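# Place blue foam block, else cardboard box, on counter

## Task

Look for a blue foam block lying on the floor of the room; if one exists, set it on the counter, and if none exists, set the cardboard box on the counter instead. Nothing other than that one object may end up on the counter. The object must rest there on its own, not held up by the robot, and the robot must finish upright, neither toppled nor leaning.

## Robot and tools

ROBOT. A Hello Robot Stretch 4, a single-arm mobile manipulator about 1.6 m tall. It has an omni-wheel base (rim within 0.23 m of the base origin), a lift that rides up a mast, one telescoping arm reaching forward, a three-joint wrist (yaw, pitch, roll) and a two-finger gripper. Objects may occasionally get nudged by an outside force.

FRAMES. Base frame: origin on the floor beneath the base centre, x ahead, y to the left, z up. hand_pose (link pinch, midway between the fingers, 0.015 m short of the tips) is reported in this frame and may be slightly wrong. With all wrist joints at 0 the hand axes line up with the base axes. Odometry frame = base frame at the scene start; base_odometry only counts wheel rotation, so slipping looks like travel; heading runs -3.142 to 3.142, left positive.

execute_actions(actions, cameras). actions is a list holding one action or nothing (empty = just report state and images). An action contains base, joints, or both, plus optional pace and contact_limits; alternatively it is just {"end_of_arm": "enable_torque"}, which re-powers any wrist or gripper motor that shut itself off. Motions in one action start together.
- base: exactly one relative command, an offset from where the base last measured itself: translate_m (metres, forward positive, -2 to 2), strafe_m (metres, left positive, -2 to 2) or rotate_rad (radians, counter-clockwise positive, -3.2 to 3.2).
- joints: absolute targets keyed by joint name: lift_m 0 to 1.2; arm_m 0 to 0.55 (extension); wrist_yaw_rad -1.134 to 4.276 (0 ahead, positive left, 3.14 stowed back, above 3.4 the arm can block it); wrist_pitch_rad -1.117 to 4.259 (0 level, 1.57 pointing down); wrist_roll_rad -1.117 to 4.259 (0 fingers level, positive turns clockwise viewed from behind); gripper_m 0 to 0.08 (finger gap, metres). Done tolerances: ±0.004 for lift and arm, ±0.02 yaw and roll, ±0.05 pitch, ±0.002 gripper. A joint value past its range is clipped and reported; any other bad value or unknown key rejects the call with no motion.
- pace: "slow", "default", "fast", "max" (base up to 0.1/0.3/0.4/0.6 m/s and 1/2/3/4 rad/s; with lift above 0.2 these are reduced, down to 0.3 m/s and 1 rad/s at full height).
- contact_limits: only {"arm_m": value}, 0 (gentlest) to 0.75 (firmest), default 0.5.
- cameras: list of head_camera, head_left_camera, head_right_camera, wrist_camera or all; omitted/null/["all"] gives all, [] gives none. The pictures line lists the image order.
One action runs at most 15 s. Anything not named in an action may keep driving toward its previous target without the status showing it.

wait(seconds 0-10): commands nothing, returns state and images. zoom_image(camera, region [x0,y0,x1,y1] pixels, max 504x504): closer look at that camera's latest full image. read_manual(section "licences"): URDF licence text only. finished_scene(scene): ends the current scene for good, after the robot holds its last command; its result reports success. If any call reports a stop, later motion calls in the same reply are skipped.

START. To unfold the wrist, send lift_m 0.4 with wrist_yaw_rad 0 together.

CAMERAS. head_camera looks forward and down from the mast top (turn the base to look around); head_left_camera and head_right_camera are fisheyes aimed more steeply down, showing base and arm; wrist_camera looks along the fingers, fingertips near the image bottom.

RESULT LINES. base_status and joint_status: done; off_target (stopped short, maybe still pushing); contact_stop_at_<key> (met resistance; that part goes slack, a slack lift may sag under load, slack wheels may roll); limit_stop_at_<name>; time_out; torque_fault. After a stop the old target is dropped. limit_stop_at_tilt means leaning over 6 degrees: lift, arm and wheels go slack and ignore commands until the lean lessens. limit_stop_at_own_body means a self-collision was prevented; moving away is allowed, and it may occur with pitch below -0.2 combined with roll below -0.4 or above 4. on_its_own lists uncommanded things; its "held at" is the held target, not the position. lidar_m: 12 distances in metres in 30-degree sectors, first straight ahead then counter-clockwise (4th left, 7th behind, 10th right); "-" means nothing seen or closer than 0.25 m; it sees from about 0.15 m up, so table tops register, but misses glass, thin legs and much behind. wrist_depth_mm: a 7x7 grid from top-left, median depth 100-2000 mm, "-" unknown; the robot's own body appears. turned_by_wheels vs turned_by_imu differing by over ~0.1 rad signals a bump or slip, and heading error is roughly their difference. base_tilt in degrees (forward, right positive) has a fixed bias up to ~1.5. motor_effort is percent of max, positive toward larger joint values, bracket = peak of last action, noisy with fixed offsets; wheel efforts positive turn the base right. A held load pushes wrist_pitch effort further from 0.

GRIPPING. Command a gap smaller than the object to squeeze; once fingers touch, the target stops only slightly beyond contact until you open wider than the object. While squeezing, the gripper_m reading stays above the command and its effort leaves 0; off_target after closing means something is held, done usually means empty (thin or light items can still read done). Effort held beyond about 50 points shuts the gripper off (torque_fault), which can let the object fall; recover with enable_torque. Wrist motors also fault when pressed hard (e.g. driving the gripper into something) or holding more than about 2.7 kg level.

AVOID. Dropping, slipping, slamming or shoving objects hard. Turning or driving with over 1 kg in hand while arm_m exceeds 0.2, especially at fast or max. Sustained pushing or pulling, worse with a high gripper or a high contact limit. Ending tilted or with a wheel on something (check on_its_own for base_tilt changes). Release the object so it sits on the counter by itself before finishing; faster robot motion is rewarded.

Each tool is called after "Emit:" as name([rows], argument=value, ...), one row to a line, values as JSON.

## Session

Emit:
execute_actions(actions=[])

Scene clock: 0.00 s.
base_odometry: x=+0.000 y=+0.000 heading=+0.000 (m, m, rad; odometry frame)
turned_by_wheels: +0.000 (rad since the last result)
turned_by_imu: +0.000 (rad since the last result)
base_tilt: forward=-0.1 right=-0.8 (deg)
lidar_m: 1.19 0.99 0.93 1.00 1.38 2.56 2.71 1.16 1.11 1.15 1.17 1.13
base_status: not commanded
joint_positions: lift_m=+0.238 arm_m=-0.001 wrist_yaw_rad=+3.116 wrist_pitch_rad=+0.004 wrist_roll_rad=+0.006 gripper_m=+0.040
joint_status: not commanded
motor_effort: lift_m=+18 arm_m=+0 wrist_yaw_rad=+2 wrist_pitch_rad=-9 wrist_roll_rad=+0 gripper_m=-1 wheel_0=+0 wheel_1=+1 wheel_2=+0 (%)
hand_pose: x=-0.0402 y=+0.0928 z=+0.4151 quat_wxyz=(+0.013, -0.002, +0.003, +1.000) (m; base frame)
wrist_depth_mm: - 135 - - - - - / - 125 - - - - - / - 136 220 - - - - / 135 141 - - - - - / 1118 - - - - - - / 1118 1366 155 1281 1397 1366 1336 / - - - 1008 - - 960
pictures: head_camera, head_left_camera, head_right_camera, wrist_camera
Images, in order (width x height): head_camera 420x560, head_left_camera 420x672, head_right_camera 420x672, wrist_camera 616x392.

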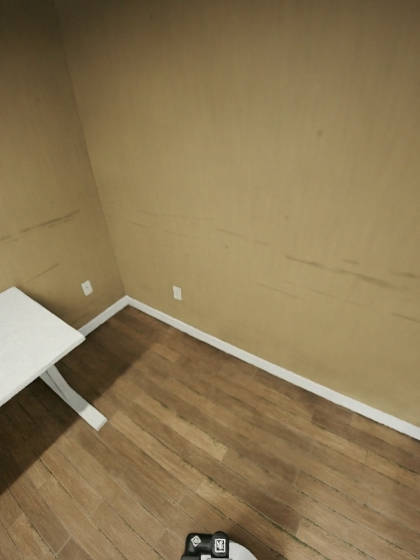

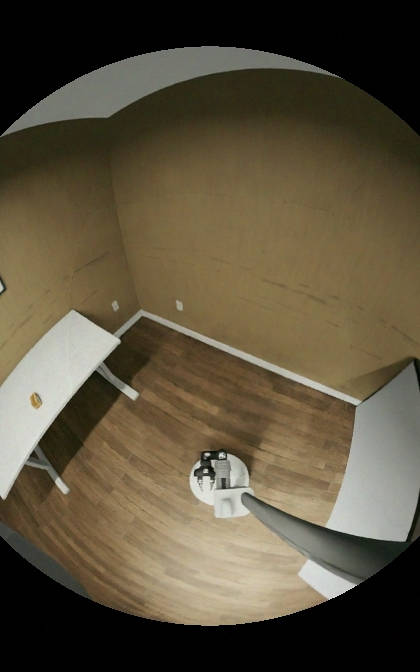

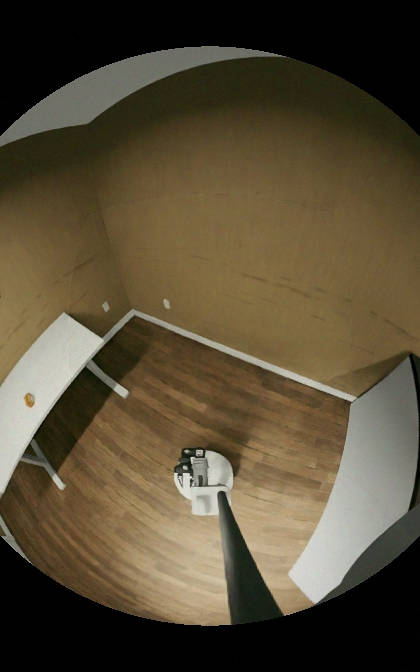

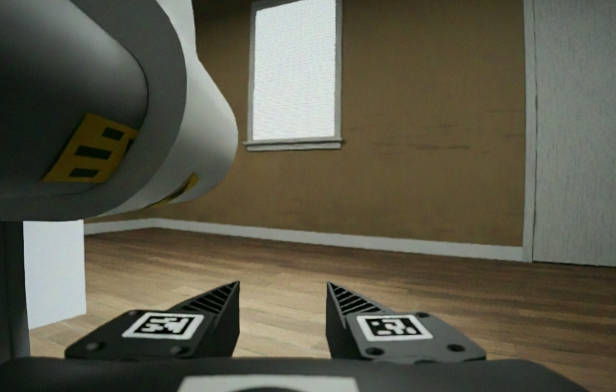

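Emit:
execute_actions([
  {"base": {"rotate_rad": -2.9}, "joints": {"lift_m": 0.4, "wrist_yaw_rad": 0}, "pace": "fast"},
])

Scene clock: 16.03 s.
base_odometry: x=+0.000 y=+0.000 heading=-2.900 (m, m, rad; odometry frame)
turned_by_wheels: -2.900 (rad since the last result)
turned_by_imu: -2.844 (rad since the last result)
base_tilt: forward=-0.1 right=-0.7 (deg)
lidar_m: 1.30 1.08 1.06 1.29 1.13 1.13 1.33 0.97 0.95 1.10 2.58 2.57
base_status: done
joint_positions: lift_m=+0.400 arm_m=-0.001 wrist_yaw_rad=+0.001 wrist_pitch_rad=+0.004 wrist_roll_rad=+0.006 gripper_m=+0.040
joint_status: all done
motor_effort: lift_m=+22(25) arm_m=-1(0) wrist_yaw_rad=-1(5) wrist_pitch_rad=-10(11) wrist_roll_rad=+0(1) gripper_m=-1(1) wheel_0=+2(14) wheel_1=+1(14) wheel_2=-1(13) (%)
hand_pose: x=+0.3829 y=-0.0873 z=+0.5771 quat_wxyz=(+1.000, +0.003, +0.002, +0.000) (m; base frame)
wrist_depth_mm: - - - - - - 1921 / 820 - - - - - 1921 / 831 960 - - - - 1863 / 842 976 - - - - 1863 / 831 991 - - - - 1921 / 831 946 156 1661 1808 1808 1808 / - - - 1366 - - 1281
pictures: head_camera, head_left_camera, head_right_camera, wrist_camera
Images, in order (width x height): head_camera 420x560, head_left_camera 420x672, head_right_camera 420x672, wrist_camera 616x392.

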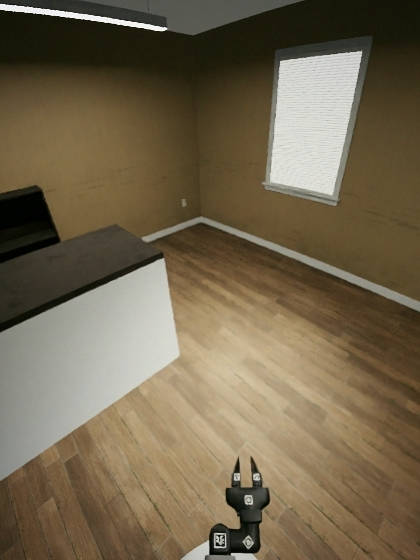

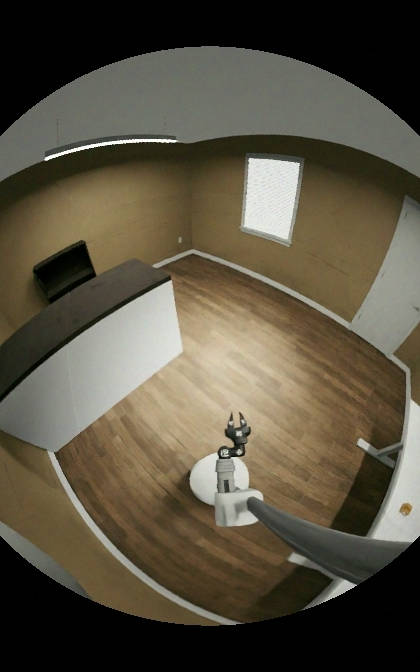

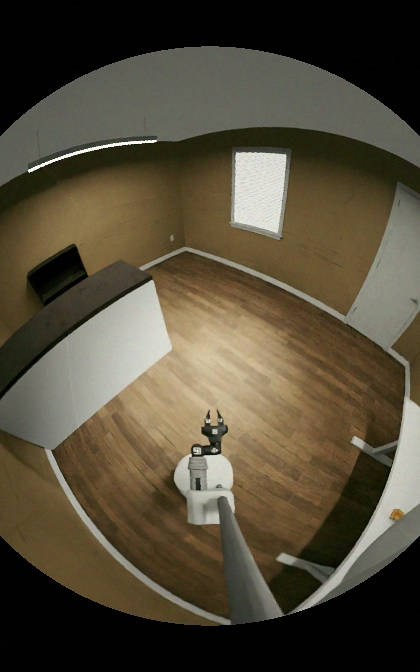

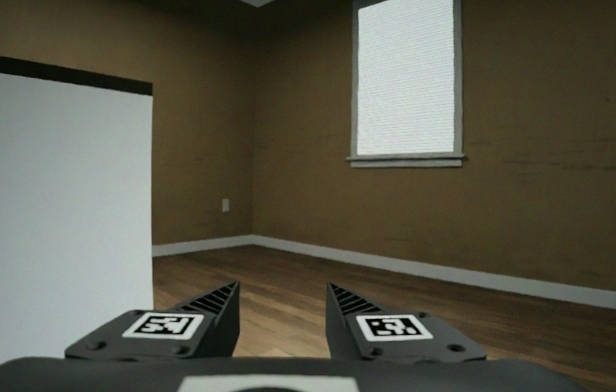

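Emit:
execute_actions([
  {"base": {"rotate_rad": -0.1}, "joints": {"lift_m": 0.3}, "pace": "fast"},
], cameras=[])

Emit:
execute_actions([
  {"base": {"translate_m": 1.9}, "pace": "max"},
])

Scene clock: 19.17 s.
base_odometry: x=+0.000 y=+0.000 heading=-2.999 (m, m, rad; odometry frame)
turned_by_wheels: -0.099 (rad since the last result)
turned_by_imu: -0.097 (rad since the last result)
base_tilt: forward=-0.1 right=-0.7 (deg)
lidar_m: 2.84 1.09 1.09 1.21 1.16 1.12 1.26 0.98 0.95 1.05 2.59 2.58
base_status: done
joint_positions: lift_m=+0.300 arm_m=-0.001 wrist_yaw_rad=+0.000 wrist_pitch_rad=+0.004 wrist_roll_rad=+0.006 gripper_m=+0.040
joint_status: all done
motor_effort: lift_m=+14(19) arm_m=+0(0) wrist_yaw_rad=-2(0) wrist_pitch_rad=-9(9) wrist_roll_rad=+0(0) gripper_m=-1(1) wheel_0=+4(11) wheel_1=+3(10) wheel_2=+2(9) (%)
hand_pose: x=+0.3829 y=-0.0874 z=+0.4778 quat_wxyz=(+1.000, +0.003, +0.002, +0.000) (m; base frame)
wrist_depth_mm: 891 - - - - - 1921 / 866 - - - - - 1921 / 866 - - - - - 1863 / 878 - - - - - 1921 / 878 - - - - - 1921 / 878 1464 156 1430 1576 1537 1464 / - - - 1118 - - 1078
pictures: none
No camera images: the call's "cameras" was empty. Leave "cameras" out to get every camera's image.

Scene clock: 24.00 s.
base_odometry: x=-1.881 y=-0.271 heading=-2.998 (m, m, rad; odometry frame)
turned_by_wheels: +0.001 (rad since the last result)
turned_by_imu: +0.002 (rad since the last result)
base_tilt: forward=-0.1 right=-0.7 (deg)
lidar_m: 1.17 1.83 1.80 1.85 0.76 0.77 2.89 2.17 2.79 1.41 1.09 1.08
base_status: done
joint_positions: lift_m=+0.300 arm_m=-0.001 wrist_yaw_rad=+0.000 wrist_pitch_rad=+0.004 wrist_roll_rad=+0.006 gripper_m=+0.040
joint_status: not commanded
motor_effort: lift_m=+16(16) arm_m=+0(1) wrist_yaw_rad=+0(0) wrist_pitch_rad=-10(11) wrist_roll_rad=+0(0) gripper_m=-1(1) wheel_0=+3(13) wheel_1=+3(12) wheel_2=+3(18) (%)
hand_pose: x=+0.3829 y=-0.0874 z=+0.4776 quat_wxyz=(+1.000, +0.003, +0.002, +0.000) (m; base frame)
wrist_depth_mm: 1430 1618 1336 1098 917 788 699 / 1430 1618 1366 1098 917 788 707 / 1464 1661 1366 1118 946 809 723 / 1464 1661 1366 1118 946 820 732 / 1464 1661 1366 1118 946 820 723 / 1366 1499 155 1118 878 820 732 / - - - 1118 - - 715
pictures: head_camera, head_left_camera, head_right_camera, wrist_camera
Images, in order (width x height): head_camera 420x560, head_left_camera 420x672, head_right_camera 420x672, wrist_camera 616x392.

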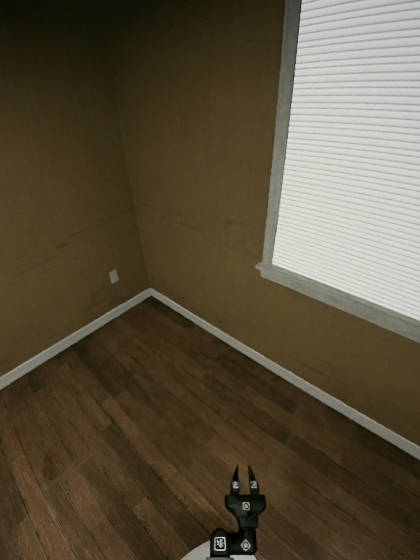

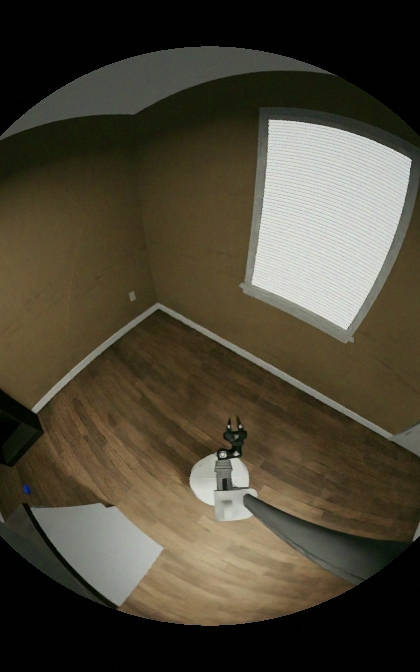

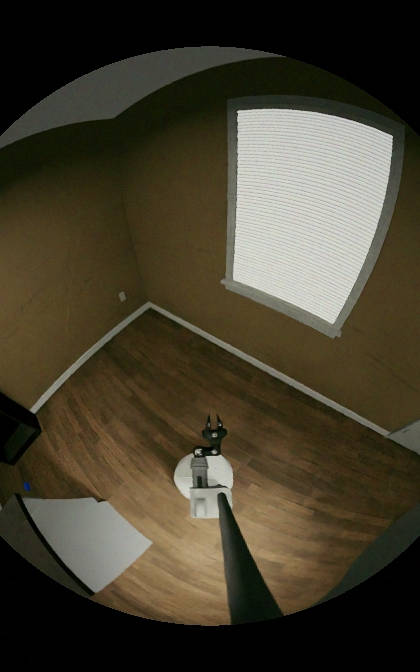

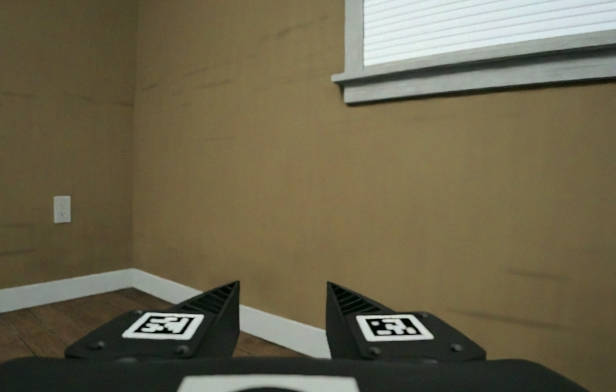

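There's something blue at the left edge. Zooming in.

Emit:
zoom_image(camera="head_left_camera", region=[0, 380, 180, 560])

Region (0, 380, 180, 560) of head_left_camera's 420x672 image, scaled by 2.800, with more detail than that image has.

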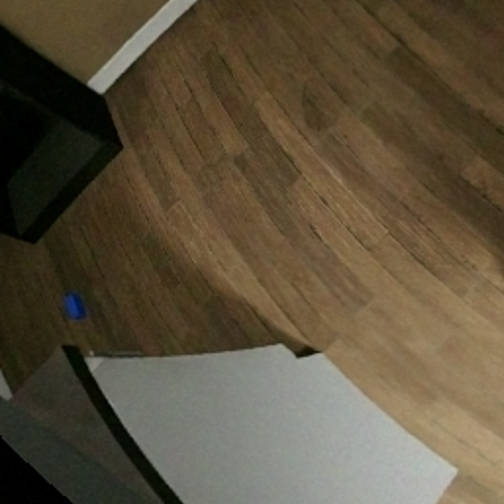

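Emit:
execute_actions([
  {"base": {"rotate_rad": 1.42}, "joints": {"wrist_pitch_rad": 1.57, "gripper_m": 0.08}, "pace": "fast"},
], cameras=["head_camera", "head_left_camera"])

Scene clock: 33.90 s.
base_odometry: x=-1.881 y=-0.271 heading=-1.579 (m, m, rad; odometry frame)
turned_by_wheels: +1.419 (rad since the last result)
turned_by_imu: +1.395 (rad since the last result)
base_tilt: forward=-0.1 right=-0.7 (deg)
lidar_m: 1.83 0.80 0.76 2.69 2.22 2.17 1.63 1.16 1.09 1.14 1.60 1.78
base_status: done
joint_positions: lift_m=+0.300 arm_m=-0.001 wrist_yaw_rad=+0.000 wrist_pitch_rad=+1.570 wrist_roll_rad=+0.006 gripper_m=+0.080
joint_status: all done
motor_effort: lift_m=+16(16) arm_m=-1(1) wrist_yaw_rad=+2(2) wrist_pitch_rad=+0(8) wrist_roll_rad=+0(1) gripper_m=+0(0) wheel_0=-6(10) wheel_1=-4(12) wheel_2=-1(14) (%)
hand_pose: x=+0.1704 y=-0.0874 z=+0.2657 quat_wxyz=(+0.707, +0.002, +0.707, -0.002) (m; base frame)
wrist_depth_mm: 397 402 404 410 418 421 424 / 399 404 410 415 418 424 427 / 402 407 410 415 418 427 430 / 402 407 410 415 424 427 433 / 209 205 205 283 424 430 436 / 200 127 204 207 158 433 436 / - - 204 207 132 - -
pictures: head_camera, head_left_camera
Images, in order (width x height): head_camera 420x560, head_left_camera 420x672.

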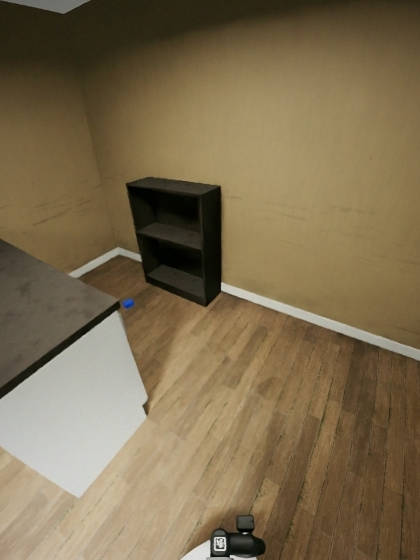

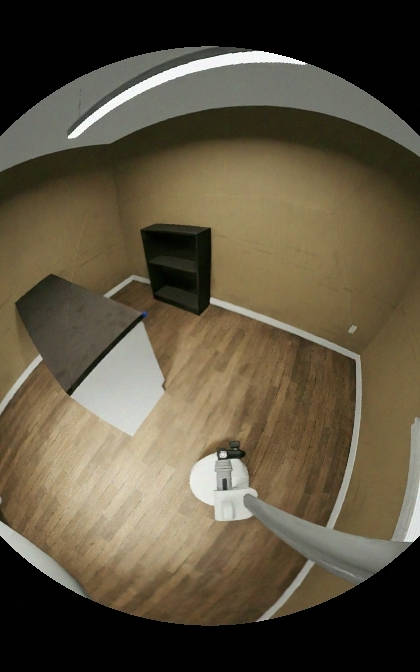

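Emit:
execute_actions([
  {"base": {"translate_m": 1.1}, "pace": "max"},
], cameras=["head_camera", "head_left_camera", "head_right_camera"])

Scene clock: 42.47 s.
base_odometry: x=-1.889 y=-1.371 heading=-1.579 (m, m, rad; odometry frame)
turned_by_wheels: +0.001 (rad since the last result)
turned_by_imu: +0.002 (rad since the last result)
base_tilt: forward=-0.1 right=-0.8 (deg)
lidar_m: 0.74 0.76 1.70 0.55 0.46 0.98 2.42 1.69 1.67 1.22 0.89 0.83
base_status: done
joint_positions: lift_m=+0.300 arm_m=-0.001 wrist_yaw_rad=+0.000 wrist_pitch_rad=+1.570 wrist_roll_rad=+0.006 gripper_m=+0.080
joint_status: not commanded
motor_effort: lift_m=+16(16) arm_m=+0(1) wrist_yaw_rad=+0(0) wrist_pitch_rad=-1(3) wrist_roll_rad=+0(1) gripper_m=+0(0) wheel_0=+4(11) wheel_1=+4(11) wheel_2=+1(19) (%)
hand_pose: x=+0.1704 y=-0.0874 z=+0.2657 quat_wxyz=(+0.707, +0.002, +0.707, -0.002) (m; base frame)
wrist_depth_mm: 397 399 407 413 415 421 427 / 402 402 410 415 418 421 430 / 402 404 410 415 418 424 430 / 404 407 413 418 424 430 433 / 209 205 204 282 424 433 436 / 200 126 204 206 158 430 436 / - - 204 207 132 - -
pictures: head_camera, head_left_camera, head_right_camera
Images, in order (width x height): head_camera 420x560, head_left_camera 420x672, head_right_camera 420x672.

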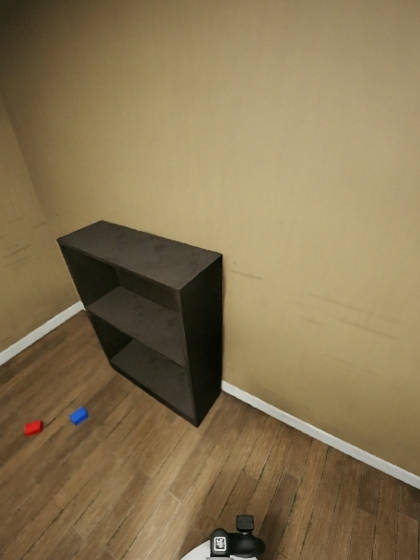

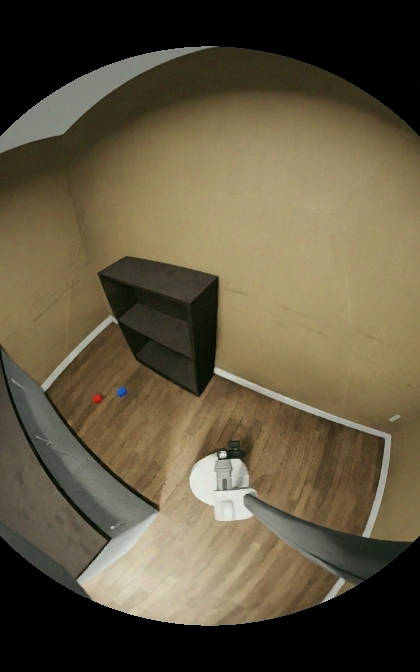

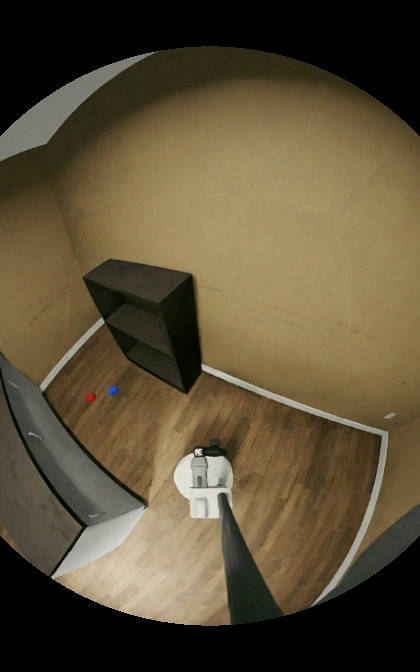

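Emit:
execute_actions([
  {"base": {"rotate_rad": 0.95}, "pace": "fast"},
], cameras=["head_camera", "head_right_camera"])

Scene clock: 46.80 s.
base_odometry: x=-1.889 y=-1.371 heading=-0.629 (m, m, rad; odometry frame)
turned_by_wheels: +0.949 (rad since the last result)
turned_by_imu: +0.933 (rad since the last result)
base_tilt: forward=+0.0 right=-0.8 (deg)
lidar_m: 2.06 0.66 0.49 0.73 2.65 1.76 1.65 1.40 0.91 0.85 0.74 0.72
base_status: done
joint_positions: lift_m=+0.300 arm_m=-0.001 wrist_yaw_rad=+0.000 wrist_pitch_rad=+1.570 wrist_roll_rad=+0.006 gripper_m=+0.080
joint_status: not commanded
motor_effort: lift_m=+16(16) arm_m=-1(1) wrist_yaw_rad=-2(1) wrist_pitch_rad=-1(2) wrist_roll_rad=+1(0) gripper_m=+0(0) wheel_0=-5(10) wheel_1=-3(12) wheel_2=+0(14) (%)
hand_pose: x=+0.1704 y=-0.0874 z=+0.2657 quat_wxyz=(+0.707, +0.002, +0.707, -0.002) (m; base frame)
wrist_depth_mm: 397 402 407 410 415 421 427 / 399 404 410 413 418 424 430 / 402 404 410 415 418 424 430 / 402 404 410 418 418 427 433 / 209 205 204 282 424 430 436 / 200 127 204 207 158 430 439 / - - 204 207 132 - -
pictures: head_camera, head_right_camera
Images, in order (width x height): head_camera 420x560, head_right_camera 420x672.

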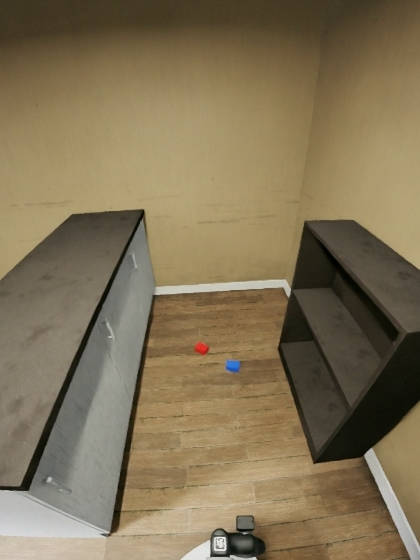

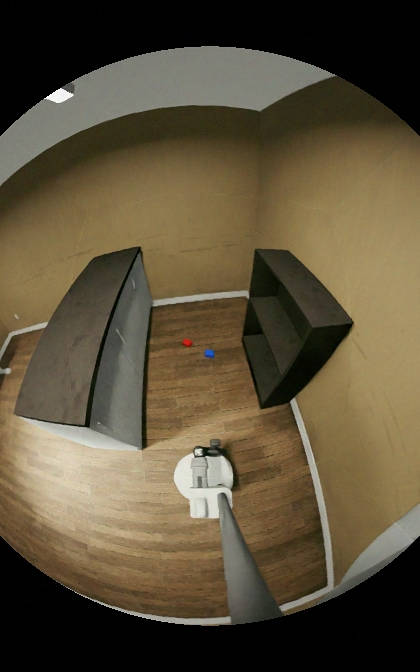

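Emit:
zoom_image(camera="head_camera", region=[180, 330, 270, 390])

Region (180, 330, 270, 390) of head_camera's 420x560 image, scaled by 5.600, with more detail than that image has.

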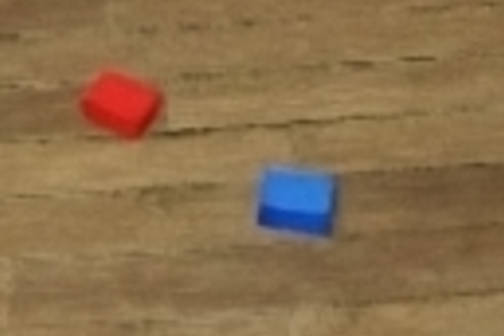

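Emit:
execute_actions([
  {"base": {"translate_m": 0.55}, "joints": {"arm_m": 0.45, "wrist_roll_rad": 1.74, "lift_m": 0.24}, "pace": "fast"},
], cameras=["head_camera", "wrist_camera"])

Scene clock: 52.57 s.
base_odometry: x=-1.445 y=-1.694 heading=-0.629 (m, m, rad; odometry frame)
turned_by_wheels: +0.000 (rad since the last result)
turned_by_imu: +0.002 (rad since the last result)
base_tilt: forward=-0.1 right=-0.7 (deg)
lidar_m: 1.49 0.73 0.49 0.44 0.47 2.36 2.22 1.29 0.86 0.49 0.50 0.69
base_status: done
joint_positions: lift_m=+0.240 arm_m=+0.448 wrist_yaw_rad=+0.000 wrist_pitch_rad=+1.570 wrist_roll_rad=+1.739 gripper_m=+0.080
joint_status: all done
motor_effort: lift_m=+14(15) arm_m=+8(11) wrist_yaw_rad=-1(2) wrist_pitch_rad=+0(2) wrist_roll_rad=+1(7) gripper_m=+0(0) wheel_0=+3(17) wheel_1=+3(10) wheel_2=-1(15) (%)
hand_pose: x=+0.6197 y=-0.0874 z=+0.2059 quat_wxyz=(+0.456, +0.541, +0.456, -0.540) (m; base frame)
wrist_depth_mm: 338 342 347 349 355 362 366 / 340 343 349 353 357 364 366 / 342 347 351 355 359 364 368 / 343 347 351 355 362 364 370 / 343 349 353 314 364 368 373 / 345 127 353 359 158 368 375 / - - 357 362 132 - -
pictures: head_camera, wrist_camera
Images, in order (width x height): head_camera 420x560, wrist_camera 616x392.

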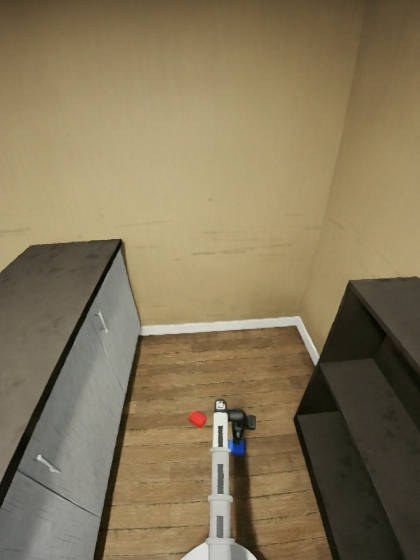

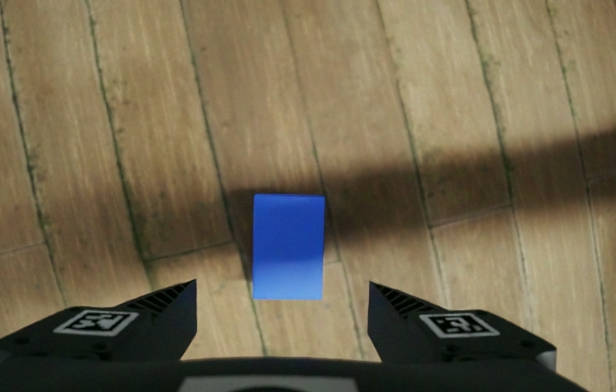

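Emit:
execute_actions([
  {"joints": {"lift_m": 0.062}},
], cameras=["wrist_camera"])

Emit:
execute_actions([
  {"joints": {"gripper_m": 0.045}},
], cameras=["wrist_camera"])

Scene clock: 57.00 s.
base_odometry: x=-1.445 y=-1.694 heading=-0.629 (m, m, rad; odometry frame)
turned_by_wheels: +0.000 (rad since the last result)
turned_by_imu: +0.002 (rad since the last result)
base_tilt: forward=-0.1 right=-0.8 (deg)
lidar_m: 1.50 0.73 0.49 0.45 0.47 2.37 2.19 1.29 0.85 0.48 0.49 0.64
base_status: not commanded
joint_positions: lift_m=+0.062 arm_m=+0.448 wrist_yaw_rad=+0.000 wrist_pitch_rad=+1.570 wrist_roll_rad=+1.739 gripper_m=+0.080
joint_status: all done
motor_effort: lift_m=+13(13) arm_m=+8(8) wrist_yaw_rad=+1(1) wrist_pitch_rad=+0(0) wrist_roll_rad=+2(3) gripper_m=+0(0) wheel_0=+3(3) wheel_1=+3(4) wheel_2=-1(1) (%)
hand_pose: x=+0.6196 y=-0.0874 z=+0.0280 quat_wxyz=(+0.456, +0.541, +0.456, -0.540) (m; base frame)
wrist_depth_mm: 169 171 173 175 178 180 - / 169 172 174 177 179 181 183 / 171 173 175 177 180 182 183 / 172 174 175 177 180 183 185 / 172 175 133 134 181 183 186 / 173 127 134 135 142 185 187 / - - 134 135 130 - -
pictures: wrist_camera
Images, in order (width x height): wrist_camera 616x392.

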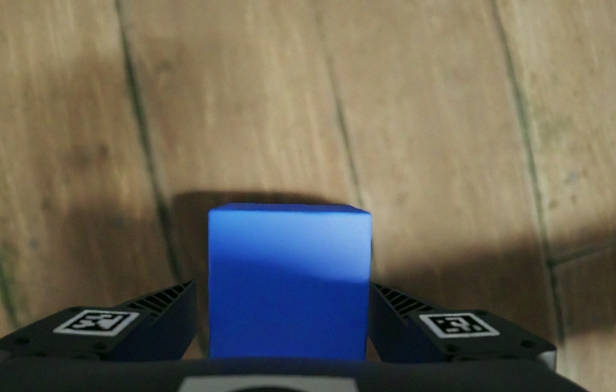

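Scene clock: 58.03 s.
base_odometry: x=-1.445 y=-1.694 heading=-0.629 (m, m, rad; odometry frame)
turned_by_wheels: +0.000 (rad since the last result)
turned_by_imu: +0.000 (rad since the last result)
base_tilt: forward=+0.0 right=-0.8 (deg)
lidar_m: 1.51 0.74 0.50 0.45 0.46 2.37 2.22 1.34 0.89 0.48 0.50 0.64
base_status: not commanded
joint_positions: lift_m=+0.062 arm_m=+0.448 wrist_yaw_rad=+0.000 wrist_pitch_rad=+1.570 wrist_roll_rad=+1.740 gripper_m=+0.058
joint_status: gripper_m off_target (ended at +0.058, target +0.045)
on_its_own: gripper_m is held at +0.052, not at your +0.045, by its contact guard: the fingers met something
motor_effort: lift_m=+13(13) arm_m=+8(8) wrist_yaw_rad=+0(1) wrist_pitch_rad=-1(0) wrist_roll_rad=+1(2) gripper_m=-39(39) wheel_0=+3(3) wheel_1=+3(3) wheel_2=-1(1) (%)
hand_pose: x=+0.6196 y=-0.0874 z=+0.0280 quat_wxyz=(+0.456, +0.541, +0.456, -0.540) (m; base frame)
wrist_depth_mm: 169 171 173 176 178 180 - / 170 172 174 176 179 182 183 / 171 173 176 177 180 182 184 / 172 174 175 177 181 183 185 / 172 175 133 134 181 184 186 / 173 175 133 135 136 185 187 / - - 133 135 - - -
pictures: wrist_camera
Images, in order (width x height): wrist_camera 616x392.

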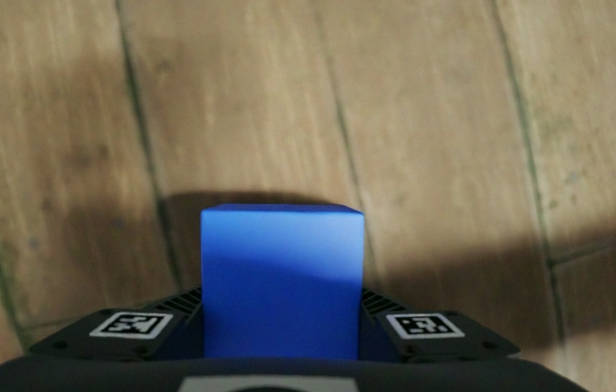

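Emit:
execute_actions([
  {"joints": {"lift_m": 1.07}, "pace": "fast"},
], cameras=["head_camera"])

Emit:
execute_actions([
  {"base": {"rotate_rad": 1.5}, "joints": {"arm_m": 0.545}},
], cameras=["head_camera", "wrist_camera"])

Scene clock: 64.90 s.
base_odometry: x=-1.445 y=-1.694 heading=-0.629 (m, m, rad; odometry frame)
turned_by_wheels: +0.000 (rad since the last result)
turned_by_imu: +0.002 (rad since the last result)
base_tilt: forward=+0.0 right=-0.7 (deg)
lidar_m: 1.50 0.72 0.48 0.44 0.46 2.37 2.19 1.29 0.86 0.47 0.50 0.68
base_status: not commanded
joint_positions: lift_m=+1.070 arm_m=+0.448 wrist_yaw_rad=+0.000 wrist_pitch_rad=+1.570 wrist_roll_rad=+1.740 gripper_m=+0.058
joint_status: all done
on_its_own: gripper_m is held at +0.052, not at your +0.045, by its contact guard: the fingers met something
motor_effort: lift_m=+23(23) arm_m=+9(8) wrist_yaw_rad=+0(1) wrist_pitch_rad=-1(1) wrist_roll_rad=+2(1) gripper_m=-39(39) wheel_0=+3(3) wheel_1=+3(3) wheel_2=-1(1) (%)
hand_pose: x=+0.6196 y=-0.0874 z=+1.0352 quat_wxyz=(+0.456, +0.541, +0.456, -0.540) (m; base frame)
wrist_depth_mm: 1042 1138 1042 1060 1098 1160 1229 / 1118 1138 1138 1160 1182 1205 1229 / 1138 1138 1160 1182 1205 1205 1205 / 1138 1138 1182 1160 1205 991 1008 / 1138 1182 133 134 1205 1008 1255 / 1138 1160 133 135 136 1229 1255 / - - 133 135 - - 1078
pictures: head_camera
Images, in order (width x height): head_camera 420x560.

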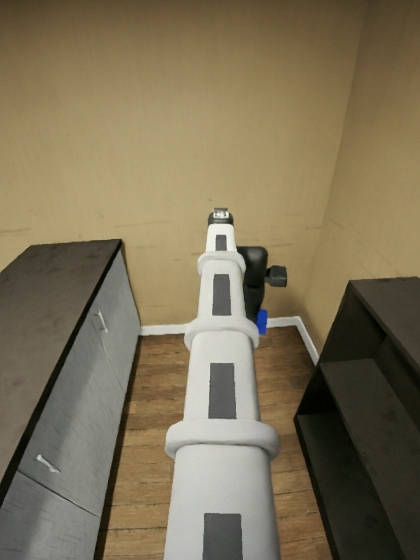

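Scene clock: 67.27 s.
base_odometry: x=-1.445 y=-1.694 heading=+0.870 (m, m, rad; odometry frame)
turned_by_wheels: +1.499 (rad since the last result)
turned_by_imu: +1.472 (rad since the last result)
base_tilt: forward=+0.0 right=-0.8 (deg)
lidar_m: 0.45 0.46 2.43 2.20 1.41 0.90 0.47 0.52 0.63 1.52 0.85 0.53
base_status: done
joint_positions: lift_m=+1.070 arm_m=+0.544 wrist_yaw_rad=+0.000 wrist_pitch_rad=+1.570 wrist_roll_rad=+1.740 gripper_m=+0.058
joint_status: all done
on_its_own: gripper_m is held at +0.052, not at your +0.045, by its contact guard: the fingers met something
motor_effort: lift_m=+21(23) arm_m=+7(10) wrist_yaw_rad=+0(0) wrist_pitch_rad=+0(0) wrist_roll_rad=+3(1) gripper_m=-39(39) wheel_0=-6(13) wheel_1=-5(10) wheel_2=-4(10) (%)
hand_pose: x=+0.7148 y=-0.0874 z=+1.0352 quat_wxyz=(+0.456, +0.541, +0.456, -0.540) (m; base frame)
wrist_depth_mm: 262 264 267 272 274 279 1205 / 263 265 268 273 277 281 1229 / 264 267 271 273 277 281 1118 / 266 268 271 273 278 283 1008 / 266 270 132 134 279 286 1008 / 268 270 133 135 135 286 289 / - - 133 135 - - 291
pictures: head_camera, wrist_camera
Images, in order (width x height): head_camera 420x560, wrist_camera 616x392.

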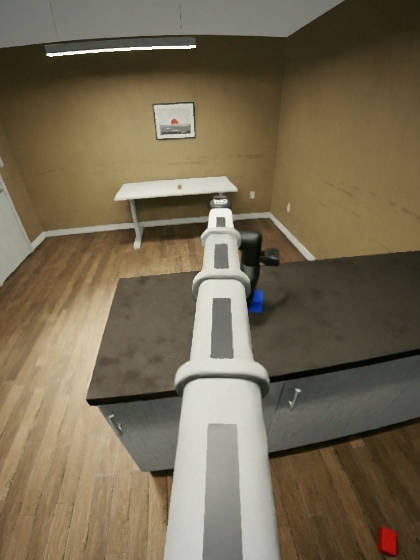

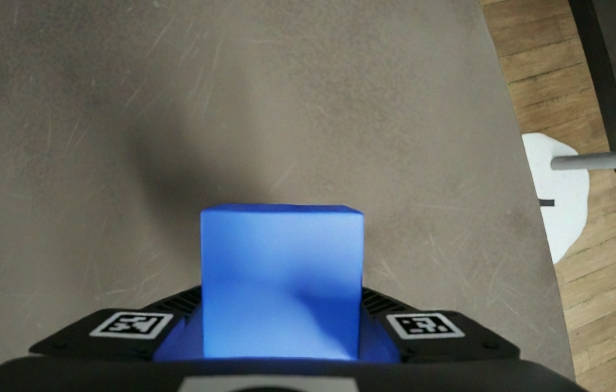

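Emit:
execute_actions([
  {"joints": {"lift_m": 0.974}},
], cameras=[])

Emit:
execute_actions([
  {"joints": {"gripper_m": 0.08}},
], cameras=[])

Emit:
execute_actions([
  {"joints": {"lift_m": 1.05}, "pace": "fast"},
], cameras=["head_camera", "wrist_camera"])

Scene clock: 69.93 s.
base_odometry: x=-1.445 y=-1.694 heading=+0.870 (m, m, rad; odometry frame)
turned_by_wheels: +0.000 (rad since the last result)
turned_by_imu: +0.001 (rad since the last result)
base_tilt: forward=-0.1 right=-0.8 (deg)
lidar_m: 0.46 0.46 2.42 2.21 1.39 0.90 0.48 0.49 0.63 1.51 0.84 0.54
base_status: not commanded
joint_positions: lift_m=+0.974 arm_m=+0.544 wrist_yaw_rad=+0.000 wrist_pitch_rad=+1.570 wrist_roll_rad=+1.740 gripper_m=+0.058
joint_status: all done
on_its_own: gripper_m is held at +0.052, not at your +0.045, by its contact guard: the fingers met something
motor_effort: lift_m=+13(21) arm_m=+8(7) wrist_yaw_rad=+0(0) wrist_pitch_rad=-1(1) wrist_roll_rad=+2(1) gripper_m=-39(39) wheel_0=-6(6) wheel_1=-5(5) wheel_2=-4(4) (%)
hand_pose: x=+0.7148 y=-0.0874 z=+0.9399 quat_wxyz=(+0.456, +0.541, +0.456, -0.540) (m; base frame)
wrist_depth_mm: 171 173 175 177 180 182 - / 172 174 176 178 181 183 185 / 172 175 177 179 181 183 186 / 173 176 177 179 182 185 186 / 174 176 133 134 183 186 187 / 175 176 133 135 136 187 189 / - - 133 135 - - -
pictures: none
No camera images: the call's "cameras" was empty. Leave "cameras" out to get every camera's image.

Scene clock: 70.87 s.
base_odometry: x=-1.445 y=-1.694 heading=+0.870 (m, m, rad; odometry frame)
turned_by_wheels: +0.000 (rad since the last result)
turned_by_imu: +0.000 (rad since the last result)
base_tilt: forward=+0.0 right=-0.7 (deg)
lidar_m: 0.44 0.47 2.41 2.22 1.40 0.87 0.47 0.48 0.62 1.51 0.83 0.53
base_status: not commanded
joint_positions: lift_m=+0.974 arm_m=+0.544 wrist_yaw_rad=+0.000 wrist_pitch_rad=+1.570 wrist_roll_rad=+1.740 gripper_m=+0.080
joint_status: all done
motor_effort: lift_m=+13(13) arm_m=+7(7) wrist_yaw_rad=+0(1) wrist_pitch_rad=-1(0) wrist_roll_rad=+1(2) gripper_m=+1(38) wheel_0=-6(6) wheel_1=-5(5) wheel_2=-4(4) (%)
hand_pose: x=+0.7148 y=-0.0874 z=+0.9399 quat_wxyz=(+0.456, +0.541, +0.456, -0.540) (m; base frame)
wrist_depth_mm: 171 173 175 177 180 182 - / 171 174 176 179 180 183 185 / 172 174 177 179 181 184 186 / 173 176 177 179 182 185 187 / 174 176 134 136 183 186 187 / 175 126 135 136 142 187 189 / - - 135 137 131 - -
pictures: none
No camera images: the call's "cameras" was empty. Leave "cameras" out to get every camera's image.

Scene clock: 71.93 s.
base_odometry: x=-1.445 y=-1.694 heading=+0.870 (m, m, rad; odometry frame)
turned_by_wheels: +0.000 (rad since the last result)
turned_by_imu: +0.000 (rad since the last result)
base_tilt: forward=-0.1 right=-0.7 (deg)
lidar_m: 0.44 0.44 2.45 2.20 1.44 0.90 0.48 0.50 0.62 1.49 0.80 0.52
base_status: not commanded
joint_positions: lift_m=+1.050 arm_m=+0.544 wrist_yaw_rad=+0.000 wrist_pitch_rad=+1.570 wrist_roll_rad=+1.740 gripper_m=+0.080
joint_status: all done
motor_effort: lift_m=+23(23) arm_m=+8(8) wrist_yaw_rad=+1(2) wrist_pitch_rad=-1(2) wrist_roll_rad=+2(2) gripper_m=+0(0) wheel_0=-6(6) wheel_1=-6(5) wheel_2=-4(4) (%)
hand_pose: x=+0.7148 y=-0.0874 z=+1.0152 quat_wxyz=(+0.456, +0.541, +0.456, -0.540) (m; base frame)
wrist_depth_mm: 243 245 248 251 256 257 1182 / 243 246 250 253 255 259 1205 / 245 248 250 254 257 260 991 / 246 249 252 254 258 262 621 / 247 250 253 211 259 263 267 / 247 127 211 212 158 264 270 / - - 255 257 132 - -
pictures: head_camera, wrist_camera
Images, in order (width x height): head_camera 420x560, wrist_camera 616x392.

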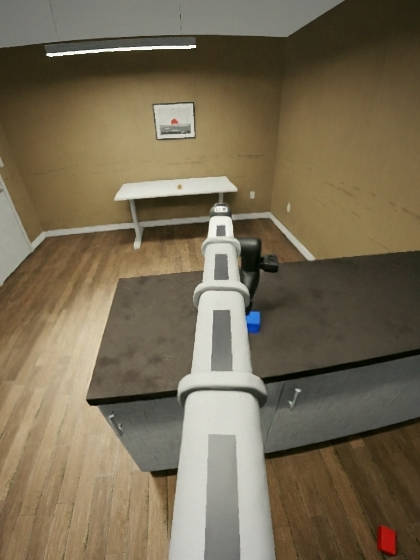

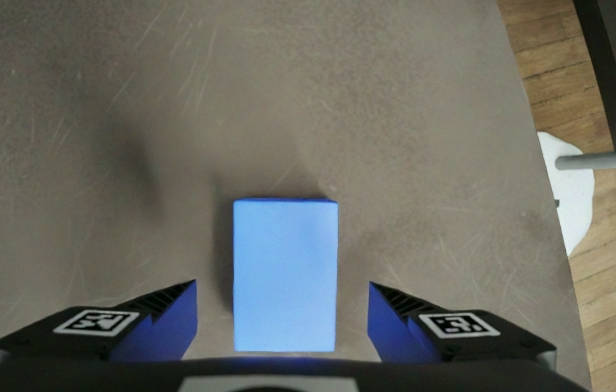

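Emit:
finished_scene(scene=2)

The scene is finished: the task was done.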